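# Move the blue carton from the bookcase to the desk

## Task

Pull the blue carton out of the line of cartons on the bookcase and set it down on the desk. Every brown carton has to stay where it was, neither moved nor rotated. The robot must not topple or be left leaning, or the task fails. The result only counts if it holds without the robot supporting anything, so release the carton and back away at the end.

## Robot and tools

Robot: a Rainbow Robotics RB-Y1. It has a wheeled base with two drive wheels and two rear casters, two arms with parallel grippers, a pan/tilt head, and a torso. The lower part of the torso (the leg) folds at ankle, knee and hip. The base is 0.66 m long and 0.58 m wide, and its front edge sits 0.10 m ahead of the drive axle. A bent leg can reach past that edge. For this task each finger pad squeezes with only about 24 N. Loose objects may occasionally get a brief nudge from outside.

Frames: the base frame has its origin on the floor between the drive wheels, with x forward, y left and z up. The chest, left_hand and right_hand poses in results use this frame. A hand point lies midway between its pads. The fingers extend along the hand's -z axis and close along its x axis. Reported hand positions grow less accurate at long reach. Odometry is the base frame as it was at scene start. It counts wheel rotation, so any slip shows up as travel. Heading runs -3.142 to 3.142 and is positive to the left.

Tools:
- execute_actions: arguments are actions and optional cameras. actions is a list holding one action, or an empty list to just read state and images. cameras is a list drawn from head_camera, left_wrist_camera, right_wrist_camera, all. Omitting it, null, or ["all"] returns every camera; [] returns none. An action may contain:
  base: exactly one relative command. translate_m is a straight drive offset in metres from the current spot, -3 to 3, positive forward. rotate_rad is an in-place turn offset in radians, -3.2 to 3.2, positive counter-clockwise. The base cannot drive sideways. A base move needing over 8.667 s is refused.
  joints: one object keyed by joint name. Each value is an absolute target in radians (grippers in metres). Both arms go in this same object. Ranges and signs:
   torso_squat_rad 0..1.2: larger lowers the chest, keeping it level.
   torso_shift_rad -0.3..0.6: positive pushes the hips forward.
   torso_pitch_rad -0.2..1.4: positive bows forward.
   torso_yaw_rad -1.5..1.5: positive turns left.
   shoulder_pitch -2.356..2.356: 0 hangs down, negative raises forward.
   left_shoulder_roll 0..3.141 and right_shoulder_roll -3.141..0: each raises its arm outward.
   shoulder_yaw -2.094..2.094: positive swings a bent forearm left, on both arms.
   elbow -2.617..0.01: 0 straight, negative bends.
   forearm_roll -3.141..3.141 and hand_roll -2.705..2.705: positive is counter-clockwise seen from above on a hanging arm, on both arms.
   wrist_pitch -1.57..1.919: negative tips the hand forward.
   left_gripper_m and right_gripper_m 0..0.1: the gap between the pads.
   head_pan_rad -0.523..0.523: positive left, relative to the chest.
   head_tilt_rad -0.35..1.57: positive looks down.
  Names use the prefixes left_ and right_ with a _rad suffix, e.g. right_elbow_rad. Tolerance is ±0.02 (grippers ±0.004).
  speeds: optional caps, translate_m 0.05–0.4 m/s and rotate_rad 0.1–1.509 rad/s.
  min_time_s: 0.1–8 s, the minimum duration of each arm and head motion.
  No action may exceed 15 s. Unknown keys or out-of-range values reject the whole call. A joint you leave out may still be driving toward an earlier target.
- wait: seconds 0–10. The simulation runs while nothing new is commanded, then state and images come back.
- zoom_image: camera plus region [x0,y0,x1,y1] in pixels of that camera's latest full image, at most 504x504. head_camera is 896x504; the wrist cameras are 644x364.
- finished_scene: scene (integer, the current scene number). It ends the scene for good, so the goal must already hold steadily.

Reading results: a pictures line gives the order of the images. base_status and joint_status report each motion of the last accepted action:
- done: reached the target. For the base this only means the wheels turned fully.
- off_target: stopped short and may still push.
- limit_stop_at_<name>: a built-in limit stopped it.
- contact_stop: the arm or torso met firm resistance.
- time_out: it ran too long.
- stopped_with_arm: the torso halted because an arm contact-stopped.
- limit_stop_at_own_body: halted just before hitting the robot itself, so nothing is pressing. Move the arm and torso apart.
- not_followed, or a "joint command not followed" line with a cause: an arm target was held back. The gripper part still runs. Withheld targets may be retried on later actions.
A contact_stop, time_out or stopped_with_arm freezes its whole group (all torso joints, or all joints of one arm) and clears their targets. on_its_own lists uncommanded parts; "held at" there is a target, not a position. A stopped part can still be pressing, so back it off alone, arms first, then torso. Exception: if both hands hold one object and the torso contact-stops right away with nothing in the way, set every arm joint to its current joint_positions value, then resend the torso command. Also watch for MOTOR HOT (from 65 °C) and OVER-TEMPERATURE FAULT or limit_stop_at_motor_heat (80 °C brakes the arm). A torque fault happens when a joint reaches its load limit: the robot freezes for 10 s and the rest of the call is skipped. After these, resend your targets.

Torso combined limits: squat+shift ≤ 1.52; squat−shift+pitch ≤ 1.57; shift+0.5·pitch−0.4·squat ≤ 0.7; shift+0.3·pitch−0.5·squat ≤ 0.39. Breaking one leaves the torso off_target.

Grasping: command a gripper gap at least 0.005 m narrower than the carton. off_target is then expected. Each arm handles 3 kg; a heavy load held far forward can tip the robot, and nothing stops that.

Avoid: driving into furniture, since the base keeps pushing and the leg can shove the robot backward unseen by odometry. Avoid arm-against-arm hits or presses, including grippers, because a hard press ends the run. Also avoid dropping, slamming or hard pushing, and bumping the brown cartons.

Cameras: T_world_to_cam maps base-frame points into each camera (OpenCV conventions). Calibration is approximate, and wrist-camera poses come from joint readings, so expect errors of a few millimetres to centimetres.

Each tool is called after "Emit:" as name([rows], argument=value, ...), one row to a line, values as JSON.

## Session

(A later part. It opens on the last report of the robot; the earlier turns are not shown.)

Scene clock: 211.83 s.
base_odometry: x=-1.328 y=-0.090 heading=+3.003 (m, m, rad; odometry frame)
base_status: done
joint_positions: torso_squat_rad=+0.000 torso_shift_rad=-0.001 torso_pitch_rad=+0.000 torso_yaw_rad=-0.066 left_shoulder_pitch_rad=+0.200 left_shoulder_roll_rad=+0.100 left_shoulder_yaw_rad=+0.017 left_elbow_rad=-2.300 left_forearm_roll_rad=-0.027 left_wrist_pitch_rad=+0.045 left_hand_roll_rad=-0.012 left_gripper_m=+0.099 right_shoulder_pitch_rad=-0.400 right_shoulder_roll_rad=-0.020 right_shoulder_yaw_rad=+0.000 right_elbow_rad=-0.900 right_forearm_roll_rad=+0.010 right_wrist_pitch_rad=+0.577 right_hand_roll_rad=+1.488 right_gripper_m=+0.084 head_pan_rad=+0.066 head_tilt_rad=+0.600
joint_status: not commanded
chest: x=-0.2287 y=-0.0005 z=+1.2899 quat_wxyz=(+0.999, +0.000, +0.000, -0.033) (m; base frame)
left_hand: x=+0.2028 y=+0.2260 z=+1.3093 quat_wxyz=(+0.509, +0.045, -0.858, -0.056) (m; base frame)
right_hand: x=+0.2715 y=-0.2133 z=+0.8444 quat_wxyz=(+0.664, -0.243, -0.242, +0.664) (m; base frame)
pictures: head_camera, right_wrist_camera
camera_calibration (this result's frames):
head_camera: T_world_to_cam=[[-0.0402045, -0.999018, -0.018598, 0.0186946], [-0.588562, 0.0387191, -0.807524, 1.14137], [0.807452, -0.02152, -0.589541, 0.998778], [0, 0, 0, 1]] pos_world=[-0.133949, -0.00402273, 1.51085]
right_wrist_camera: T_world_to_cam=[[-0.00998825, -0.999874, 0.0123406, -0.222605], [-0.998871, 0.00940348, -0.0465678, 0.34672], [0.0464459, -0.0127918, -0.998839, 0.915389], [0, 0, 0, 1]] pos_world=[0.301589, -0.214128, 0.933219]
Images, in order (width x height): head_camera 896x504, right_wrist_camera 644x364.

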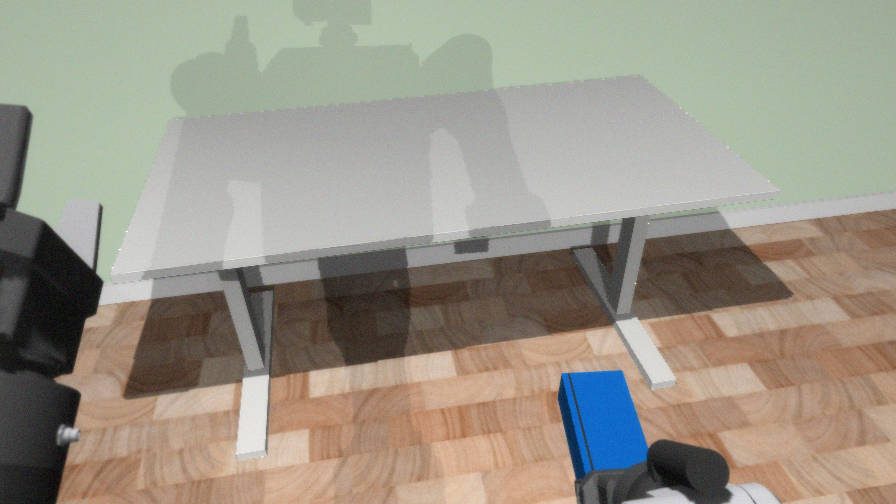

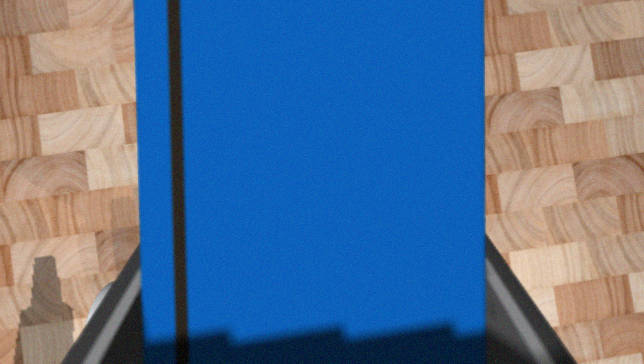

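Emit:
execute_actions([
  {"base": {"translate_m": 0.94}, "joints": {"head_tilt_rad": 1.0, "torso_squat_rad": 0.2}},
], cameras=["head_camera", "right_wrist_camera"])

Scene clock: 232.40 s.
base_odometry: x=-2.259 y=+0.040 heading=+3.003 (m, m, rad; odometry frame)
base_status: done
joint_positions: torso_squat_rad=+0.200 torso_shift_rad=-0.001 torso_pitch_rad=+0.000 torso_yaw_rad=-0.066 left_shoulder_pitch_rad=+0.200 left_shoulder_roll_rad=+0.100 left_shoulder_yaw_rad=+0.017 left_elbow_rad=-2.300 left_forearm_roll_rad=-0.027 left_wrist_pitch_rad=+0.045 left_hand_roll_rad=-0.012 left_gripper_m=+0.099 right_shoulder_pitch_rad=-0.400 right_shoulder_roll_rad=-0.020 right_shoulder_yaw_rad=+0.000 right_elbow_rad=-0.900 right_forearm_roll_rad=+0.010 right_wrist_pitch_rad=+0.577 right_hand_roll_rad=+1.488 right_gripper_m=+0.084 head_pan_rad=+0.066 head_tilt_rad=+1.000
joint_status: all done
chest: x=-0.2287 y=-0.0004 z=+1.2760 quat_wxyz=(+0.999, +0.000, +0.000, -0.033) (m; base frame)
left_hand: x=+0.2028 y=+0.2260 z=+1.2953 quat_wxyz=(+0.509, +0.045, -0.858, -0.056) (m; base frame)
right_hand: x=+0.2715 y=-0.2133 z=+0.8305 quat_wxyz=(+0.664, -0.243, -0.242, +0.664) (m; base frame)
pictures: head_camera, right_wrist_camera
camera_calibration (this result's frames):
head_camera: T_world_to_cam=[[-0.0442021, -0.999021, -0.00150703, -0.00761145], [-0.856564, 0.0386753, -0.514589, 0.642262], [0.514144, -0.021455, -0.857436, 1.3253], [0, 0, 0, 1]] pos_world=[-0.131594, -0.00400925, 1.46685]
right_wrist_camera: T_world_to_cam=[[-0.00998979, -0.999874, 0.0123404, -0.222425], [-0.99887, 0.0094049, -0.0465781, 0.346082], [0.0464562, -0.0127917, -0.998838, 0.901455], [0, 0, 0, 1]] pos_world=[0.301591, -0.214121, 0.919273]
Images, in order (width x height): head_camera 896x504, right_wrist_camera 644x364.

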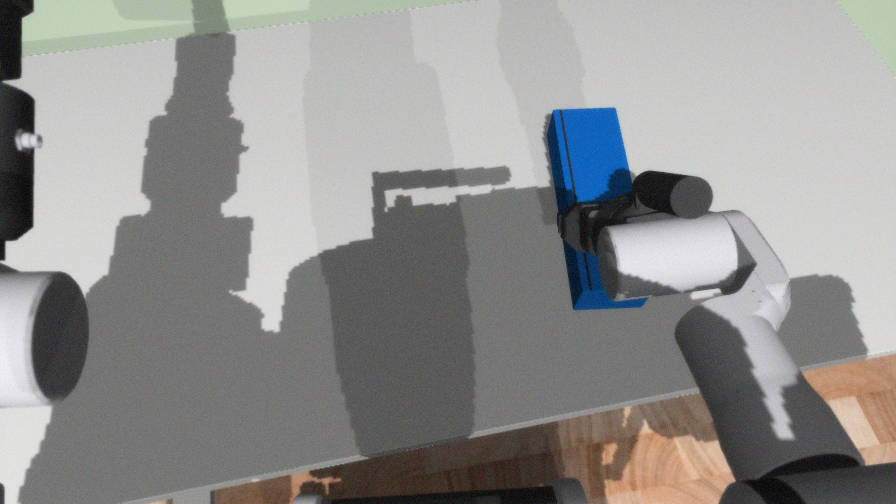

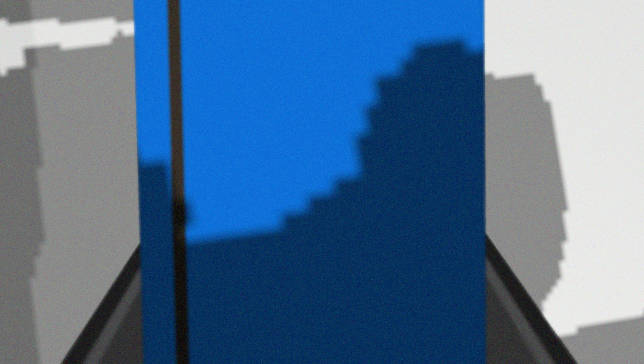

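Emit:
execute_actions([
  {"joints": {"torso_squat_rad": 0.35}},
], cameras=["right_wrist_camera"])

Emit:
execute_actions([
  {"joints": {"torso_squat_rad": 0.38}},
], cameras=["right_wrist_camera"])

Scene clock: 243.40 s.
base_odometry: x=-2.259 y=+0.040 heading=+3.003 (m, m, rad; odometry frame)
base_status: not commanded
joint_positions: torso_squat_rad=+0.350 torso_shift_rad=-0.001 torso_pitch_rad=-0.001 torso_yaw_rad=-0.066 left_shoulder_pitch_rad=+0.200 left_shoulder_roll_rad=+0.100 left_shoulder_yaw_rad=+0.017 left_elbow_rad=-2.300 left_forearm_roll_rad=-0.027 left_wrist_pitch_rad=+0.045 left_hand_roll_rad=-0.012 left_gripper_m=+0.099 right_shoulder_pitch_rad=-0.400 right_shoulder_roll_rad=-0.020 right_shoulder_yaw_rad=+0.000 right_elbow_rad=-0.900 right_forearm_roll_rad=+0.010 right_wrist_pitch_rad=+0.577 right_hand_roll_rad=+1.488 right_gripper_m=+0.084 head_pan_rad=+0.066 head_tilt_rad=+1.000
joint_status: all done
chest: x=-0.2288 y=-0.0004 z=+1.2475 quat_wxyz=(+0.999, +0.000, +0.000, -0.033) (m; base frame)
left_hand: x=+0.2028 y=+0.2260 z=+1.2669 quat_wxyz=(+0.509, +0.045, -0.858, -0.056) (m; base frame)
right_hand: x=+0.2716 y=-0.2133 z=+0.8021 quat_wxyz=(+0.664, -0.243, -0.243, +0.664) (m; base frame)
pictures: right_wrist_camera
camera_calibration (this result's frames):
right_wrist_camera: T_world_to_cam=[[-0.00999503, -0.999874, 0.0123379, -0.222057], [-0.998862, 0.00940808, -0.0467478, 0.344911], [0.0466258, -0.0127911, -0.998831, 0.873033], [0, 0, 0, 1]] pos_world=[0.301593, -0.214107, 0.890876]
Images, in order (width x height): right_wrist_camera 644x364.

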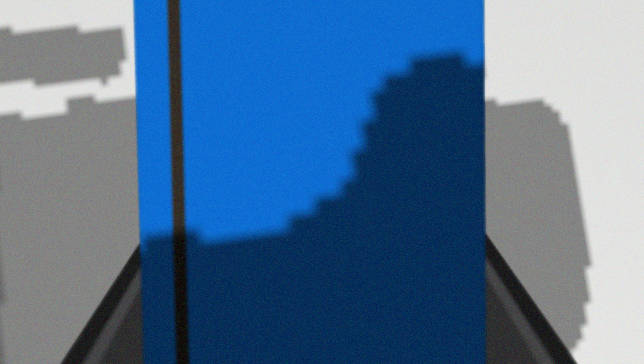

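Scene clock: 244.13 s.
base_odometry: x=-2.259 y=+0.040 heading=+3.003 (m, m, rad; odometry frame)
base_status: not commanded
joint_positions: torso_squat_rad=+0.380 torso_shift_rad=-0.001 torso_pitch_rad=-0.001 torso_yaw_rad=-0.066 left_shoulder_pitch_rad=+0.200 left_shoulder_roll_rad=+0.100 left_shoulder_yaw_rad=+0.017 left_elbow_rad=-2.300 left_forearm_roll_rad=-0.027 left_wrist_pitch_rad=+0.045 left_hand_roll_rad=-0.012 left_gripper_m=+0.099 right_shoulder_pitch_rad=-0.400 right_shoulder_roll_rad=-0.020 right_shoulder_yaw_rad=+0.000 right_elbow_rad=-0.900 right_forearm_roll_rad=+0.010 right_wrist_pitch_rad=+0.577 right_hand_roll_rad=+1.488 right_gripper_m=+0.084 head_pan_rad=+0.066 head_tilt_rad=+1.000
joint_status: all done
chest: x=-0.2288 y=-0.0004 z=+1.2400 quat_wxyz=(+0.999, +0.000, +0.000, -0.033) (m; base frame)
left_hand: x=+0.2028 y=+0.2260 z=+1.2594 quat_wxyz=(+0.509, +0.045, -0.858, -0.056) (m; base frame)
right_hand: x=+0.2716 y=-0.2133 z=+0.7946 quat_wxyz=(+0.664, -0.243, -0.243, +0.664) (m; base frame)
pictures: right_wrist_camera
camera_calibration (this result's frames):
right_wrist_camera: T_world_to_cam=[[-0.00999939, -0.999874, 0.0123372, -0.22196], [-0.998863, 0.00941261, -0.0467363, 0.344551], [0.0466142, -0.0127905, -0.998831, 0.865547], [0, 0, 0, 1]] pos_world=[0.301593, -0.214104, 0.883377]
Images, in order (width x height): right_wrist_camera 644x364.

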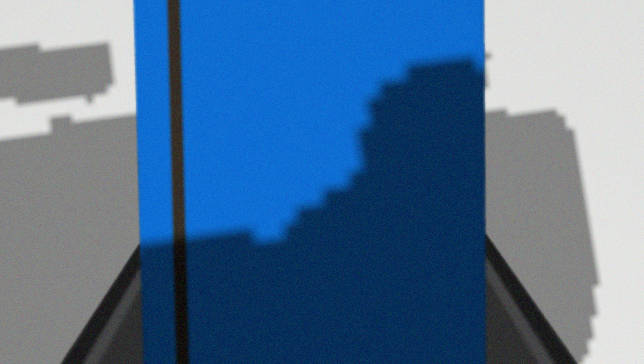

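Emit:
execute_actions([
  {"joints": {"torso_squat_rad": 0.405}},
], cameras=["right_wrist_camera"])

Scene clock: 247.90 s.
base_odometry: x=-2.259 y=+0.040 heading=+3.003 (m, m, rad; odometry frame)
base_status: not commanded
joint_positions: torso_squat_rad=+0.405 torso_shift_rad=-0.001 torso_pitch_rad=-0.001 torso_yaw_rad=-0.066 left_shoulder_pitch_rad=+0.200 left_shoulder_roll_rad=+0.100 left_shoulder_yaw_rad=+0.017 left_elbow_rad=-2.300 left_forearm_roll_rad=-0.027 left_wrist_pitch_rad=+0.045 left_hand_roll_rad=-0.012 left_gripper_m=+0.099 right_shoulder_pitch_rad=-0.400 right_shoulder_roll_rad=-0.020 right_shoulder_yaw_rad=+0.000 right_elbow_rad=-0.900 right_forearm_roll_rad=+0.010 right_wrist_pitch_rad=+0.577 right_hand_roll_rad=+1.488 right_gripper_m=+0.084 head_pan_rad=+0.066 head_tilt_rad=+1.000
joint_status: all done
chest: x=-0.2288 y=-0.0004 z=+1.2333 quat_wxyz=(+0.999, +0.000, +0.000, -0.033) (m; base frame)
left_hand: x=+0.2028 y=+0.2260 z=+1.2527 quat_wxyz=(+0.509, +0.045, -0.858, -0.056) (m; base frame)
right_hand: x=+0.2716 y=-0.2133 z=+0.7879 quat_wxyz=(+0.664, -0.243, -0.243, +0.664) (m; base frame)
pictures: right_wrist_camera
camera_calibration (this result's frames):
right_wrist_camera: T_world_to_cam=[[-0.0100065, -0.999874, 0.0123362, -0.221874], [-0.998864, 0.00942006, -0.0467148, 0.344219], [0.0465927, -0.0127897, -0.998832, 0.858858], [0, 0, 0, 1]] pos_world=[0.301591, -0.214104, 0.876672]
Images, in order (width x height): right_wrist_camera 644x364.

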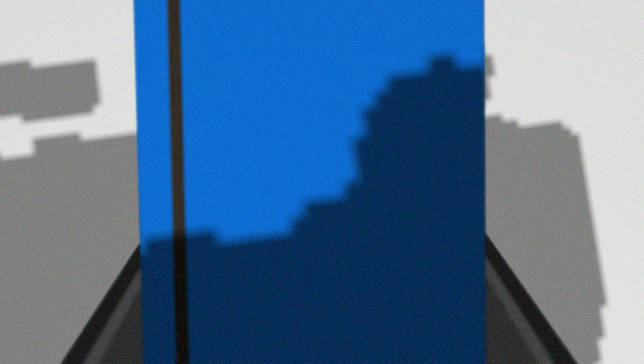

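Emit:
execute_actions([
  {"joints": {"torso_squat_rad": 0.43}},
], cameras=["right_wrist_camera"])

Scene clock: 260.57 s.
base_odometry: x=-2.259 y=+0.040 heading=+3.003 (m, m, rad; odometry frame)
base_status: not commanded
joint_positions: torso_squat_rad=+0.430 torso_shift_rad=-0.001 torso_pitch_rad=-0.001 torso_yaw_rad=-0.066 left_shoulder_pitch_rad=+0.200 left_shoulder_roll_rad=+0.100 left_shoulder_yaw_rad=+0.017 left_elbow_rad=-2.300 left_forearm_roll_rad=-0.027 left_wrist_pitch_rad=+0.045 left_hand_roll_rad=-0.012 left_gripper_m=+0.099 right_shoulder_pitch_rad=-0.400 right_shoulder_roll_rad=-0.020 right_shoulder_yaw_rad=+0.000 right_elbow_rad=-0.900 right_forearm_roll_rad=+0.010 right_wrist_pitch_rad=+0.577 right_hand_roll_rad=+1.488 right_gripper_m=+0.084 head_pan_rad=+0.066 head_tilt_rad=+1.000
joint_status: all done
chest: x=-0.2288 y=-0.0004 z=+1.2262 quat_wxyz=(+0.999, +0.000, +0.000, -0.033) (m; base frame)
left_hand: x=+0.2028 y=+0.2260 z=+1.2456 quat_wxyz=(+0.509, +0.045, -0.858, -0.056) (m; base frame)
right_hand: x=+0.2715 y=-0.2133 z=+0.7807 quat_wxyz=(+0.664, -0.243, -0.243, +0.664) (m; base frame)
pictures: right_wrist_camera
camera_calibration (this result's frames):
right_wrist_camera: T_world_to_cam=[[-0.010013, -0.999874, 0.0123351, -0.221783], [-0.998865, 0.00942678, -0.0466967, 0.343871], [0.0465745, -0.0127887, -0.998833, 0.851767], [0, 0, 0, 1]] pos_world=[0.301589, -0.214103, 0.869567]
Images, in order (width x height): right_wrist_camera 644x364.

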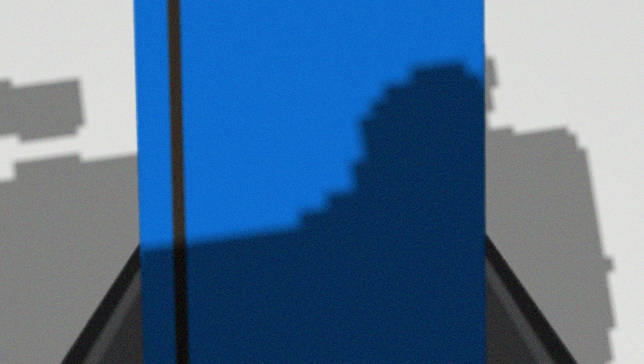

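Emit:
execute_actions([
  {"joints": {"torso_squat_rad": 0.453}},
], cameras=["right_wrist_camera"])

Scene clock: 271.53 s.
base_odometry: x=-2.259 y=+0.040 heading=+3.003 (m, m, rad; odometry frame)
base_status: not commanded
joint_positions: torso_squat_rad=+0.453 torso_shift_rad=-0.001 torso_pitch_rad=-0.001 torso_yaw_rad=-0.066 left_shoulder_pitch_rad=+0.200 left_shoulder_roll_rad=+0.100 left_shoulder_yaw_rad=+0.017 left_elbow_rad=-2.300 left_forearm_roll_rad=-0.027 left_wrist_pitch_rad=+0.045 left_hand_roll_rad=-0.012 left_gripper_m=+0.099 right_shoulder_pitch_rad=-0.400 right_shoulder_roll_rad=-0.020 right_shoulder_yaw_rad=+0.000 right_elbow_rad=-0.900 right_forearm_roll_rad=+0.010 right_wrist_pitch_rad=+0.577 right_hand_roll_rad=+1.488 right_gripper_m=+0.084 head_pan_rad=+0.066 head_tilt_rad=+1.000
joint_status: all done
chest: x=-0.2288 y=-0.0004 z=+1.2193 quat_wxyz=(+0.999, +0.000, +0.000, -0.033) (m; base frame)
left_hand: x=+0.2027 y=+0.2260 z=+1.2388 quat_wxyz=(+0.509, +0.045, -0.858, -0.056) (m; base frame)
right_hand: x=+0.2718 y=-0.2132 z=+0.7741 quat_wxyz=(+0.664, -0.243, -0.243, +0.664) (m; base frame)
pictures: right_wrist_camera
camera_calibration (this result's frames):
right_wrist_camera: T_world_to_cam=[[-0.00993906, -0.999875, 0.0123048, -0.221641], [-0.998836, 0.00934631, -0.0473266, 0.344241], [0.0472057, -0.0127608, -0.998804, 0.844973], [0, 0, 0, 1]] pos_world=[0.301749, -0.214048, 0.862981]
Images, in order (width x height): right_wrist_camera 644x364.

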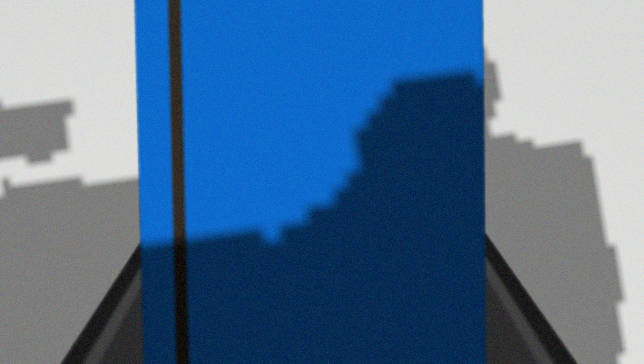

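Light contact registered. Release.

Emit:
execute_actions([
  {"joints": {"right_gripper_m": 0.1}},
], cameras=[])

Emit:
execute_actions([
  {"joints": {"torso_squat_rad": 0.15}},
], cameras=[])

Emit:
execute_actions([
  {"base": {"translate_m": -0.3}, "joints": {"head_tilt_rad": 0.8}},
], cameras=["head_camera"])

Scene clock: 277.13 s.
base_odometry: x=-2.259 y=+0.040 heading=+3.003 (m, m, rad; odometry frame)
base_status: not commanded
joint_positions: torso_squat_rad=+0.453 torso_shift_rad=-0.001 torso_pitch_rad=-0.001 torso_yaw_rad=-0.066 left_shoulder_pitch_rad=+0.200 left_shoulder_roll_rad=+0.100 left_shoulder_yaw_rad=+0.017 left_elbow_rad=-2.300 left_forearm_roll_rad=-0.027 left_wrist_pitch_rad=+0.045 left_hand_roll_rad=-0.012 left_gripper_m=+0.099 right_shoulder_pitch_rad=-0.400 right_shoulder_roll_rad=-0.020 right_shoulder_yaw_rad=+0.000 right_elbow_rad=-0.900 right_forearm_roll_rad=+0.010 right_wrist_pitch_rad=+0.577 right_hand_roll_rad=+1.488 right_gripper_m=+0.099 head_pan_rad=+0.066 head_tilt_rad=+1.000
joint_status: all done
chest: x=-0.2288 y=-0.0004 z=+1.2193 quat_wxyz=(+0.999, +0.000, +0.000, -0.033) (m; base frame)
left_hand: x=+0.2028 y=+0.2260 z=+1.2388 quat_wxyz=(+0.509, +0.045, -0.858, -0.056) (m; base frame)
right_hand: x=+0.2717 y=-0.2132 z=+0.7741 quat_wxyz=(+0.664, -0.243, -0.243, +0.664) (m; base frame)
pictures: none
No camera images: the call's "cameras" was empty. Leave "cameras" out to get every camera's image.

Scene clock: 278.93 s.
base_odometry: x=-2.259 y=+0.040 heading=+3.003 (m, m, rad; odometry frame)
base_status: not commanded
joint_positions: torso_squat_rad=+0.150 torso_shift_rad=-0.001 torso_pitch_rad=+0.000 torso_yaw_rad=-0.066 left_shoulder_pitch_rad=+0.200 left_shoulder_roll_rad=+0.100 left_shoulder_yaw_rad=+0.017 left_elbow_rad=-2.300 left_forearm_roll_rad=-0.027 left_wrist_pitch_rad=+0.045 left_hand_roll_rad=-0.012 left_gripper_m=+0.099 right_shoulder_pitch_rad=-0.400 right_shoulder_roll_rad=-0.020 right_shoulder_yaw_rad=+0.000 right_elbow_rad=-0.900 right_forearm_roll_rad=+0.010 right_wrist_pitch_rad=+0.577 right_hand_roll_rad=+1.488 right_gripper_m=+0.099 head_pan_rad=+0.066 head_tilt_rad=+1.000
joint_status: all done
chest: x=-0.2287 y=-0.0004 z=+1.2821 quat_wxyz=(+0.999, +0.000, +0.000, -0.033) (m; base frame)
left_hand: x=+0.2028 y=+0.2260 z=+1.3014 quat_wxyz=(+0.509, +0.045, -0.858, -0.056) (m; base frame)
right_hand: x=+0.2717 y=-0.2133 z=+0.8367 quat_wxyz=(+0.664, -0.243, -0.243, +0.664) (m; base frame)
pictures: none
No camera images: the call's "cameras" was empty. Leave "cameras" out to get every camera's image.

Scene clock: 281.23 s.
base_odometry: x=-1.962 y=-0.001 heading=+3.002 (m, m, rad; odometry frame)
base_status: done
joint_positions: torso_squat_rad=+0.150 torso_shift_rad=-0.001 torso_pitch_rad=-0.001 torso_yaw_rad=-0.066 left_shoulder_pitch_rad=+0.200 left_shoulder_roll_rad=+0.100 left_shoulder_yaw_rad=+0.017 left_elbow_rad=-2.300 left_forearm_roll_rad=-0.027 left_wrist_pitch_rad=+0.045 left_hand_roll_rad=-0.012 left_gripper_m=+0.099 right_shoulder_pitch_rad=-0.400 right_shoulder_roll_rad=-0.020 right_shoulder_yaw_rad=+0.000 right_elbow_rad=-0.900 right_forearm_roll_rad=+0.010 right_wrist_pitch_rad=+0.577 right_hand_roll_rad=+1.488 right_gripper_m=+0.099 head_pan_rad=+0.066 head_tilt_rad=+0.800
joint_status: all done
chest: x=-0.2288 y=-0.0005 z=+1.2821 quat_wxyz=(+0.999, +0.000, +0.000, -0.033) (m; base frame)
left_hand: x=+0.2027 y=+0.2260 z=+1.3014 quat_wxyz=(+0.509, +0.045, -0.858, -0.056) (m; base frame)
right_hand: x=+0.2715 y=-0.2133 z=+0.8366 quat_wxyz=(+0.664, -0.243, -0.243, +0.664) (m; base frame)
pictures: head_camera
camera_calibration (this result's frames):
head_camera: T_world_to_cam=[[-0.0430594, -0.99902, -0.0102639, 0.0055964], [-0.737222, 0.0387056, -0.674541, 0.907086], [0.674278, -0.0214786, -0.738166, 1.18695], [0, 0, 0, 1]] pos_world=[-0.13137, -0.0040244, 1.48809]
Images, in order (width x height): head_camera 896x504.

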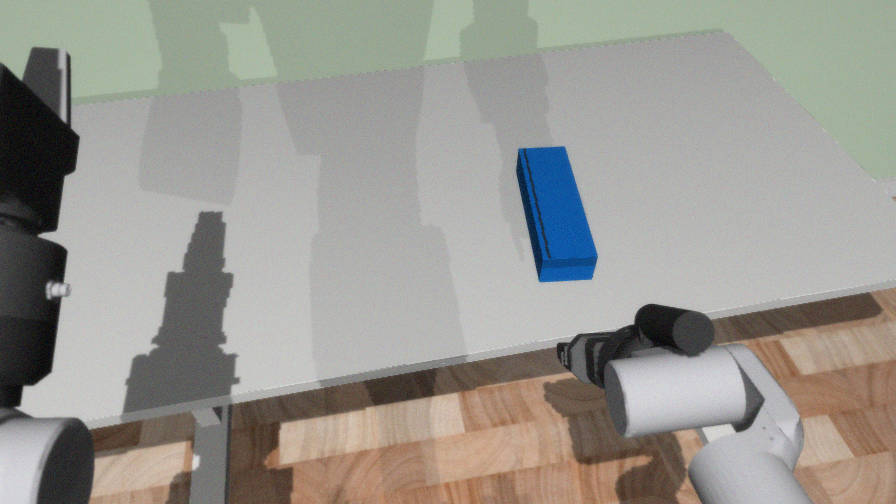

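Emit:
finished_scene(scene=2)

The scene is finished: the task was done.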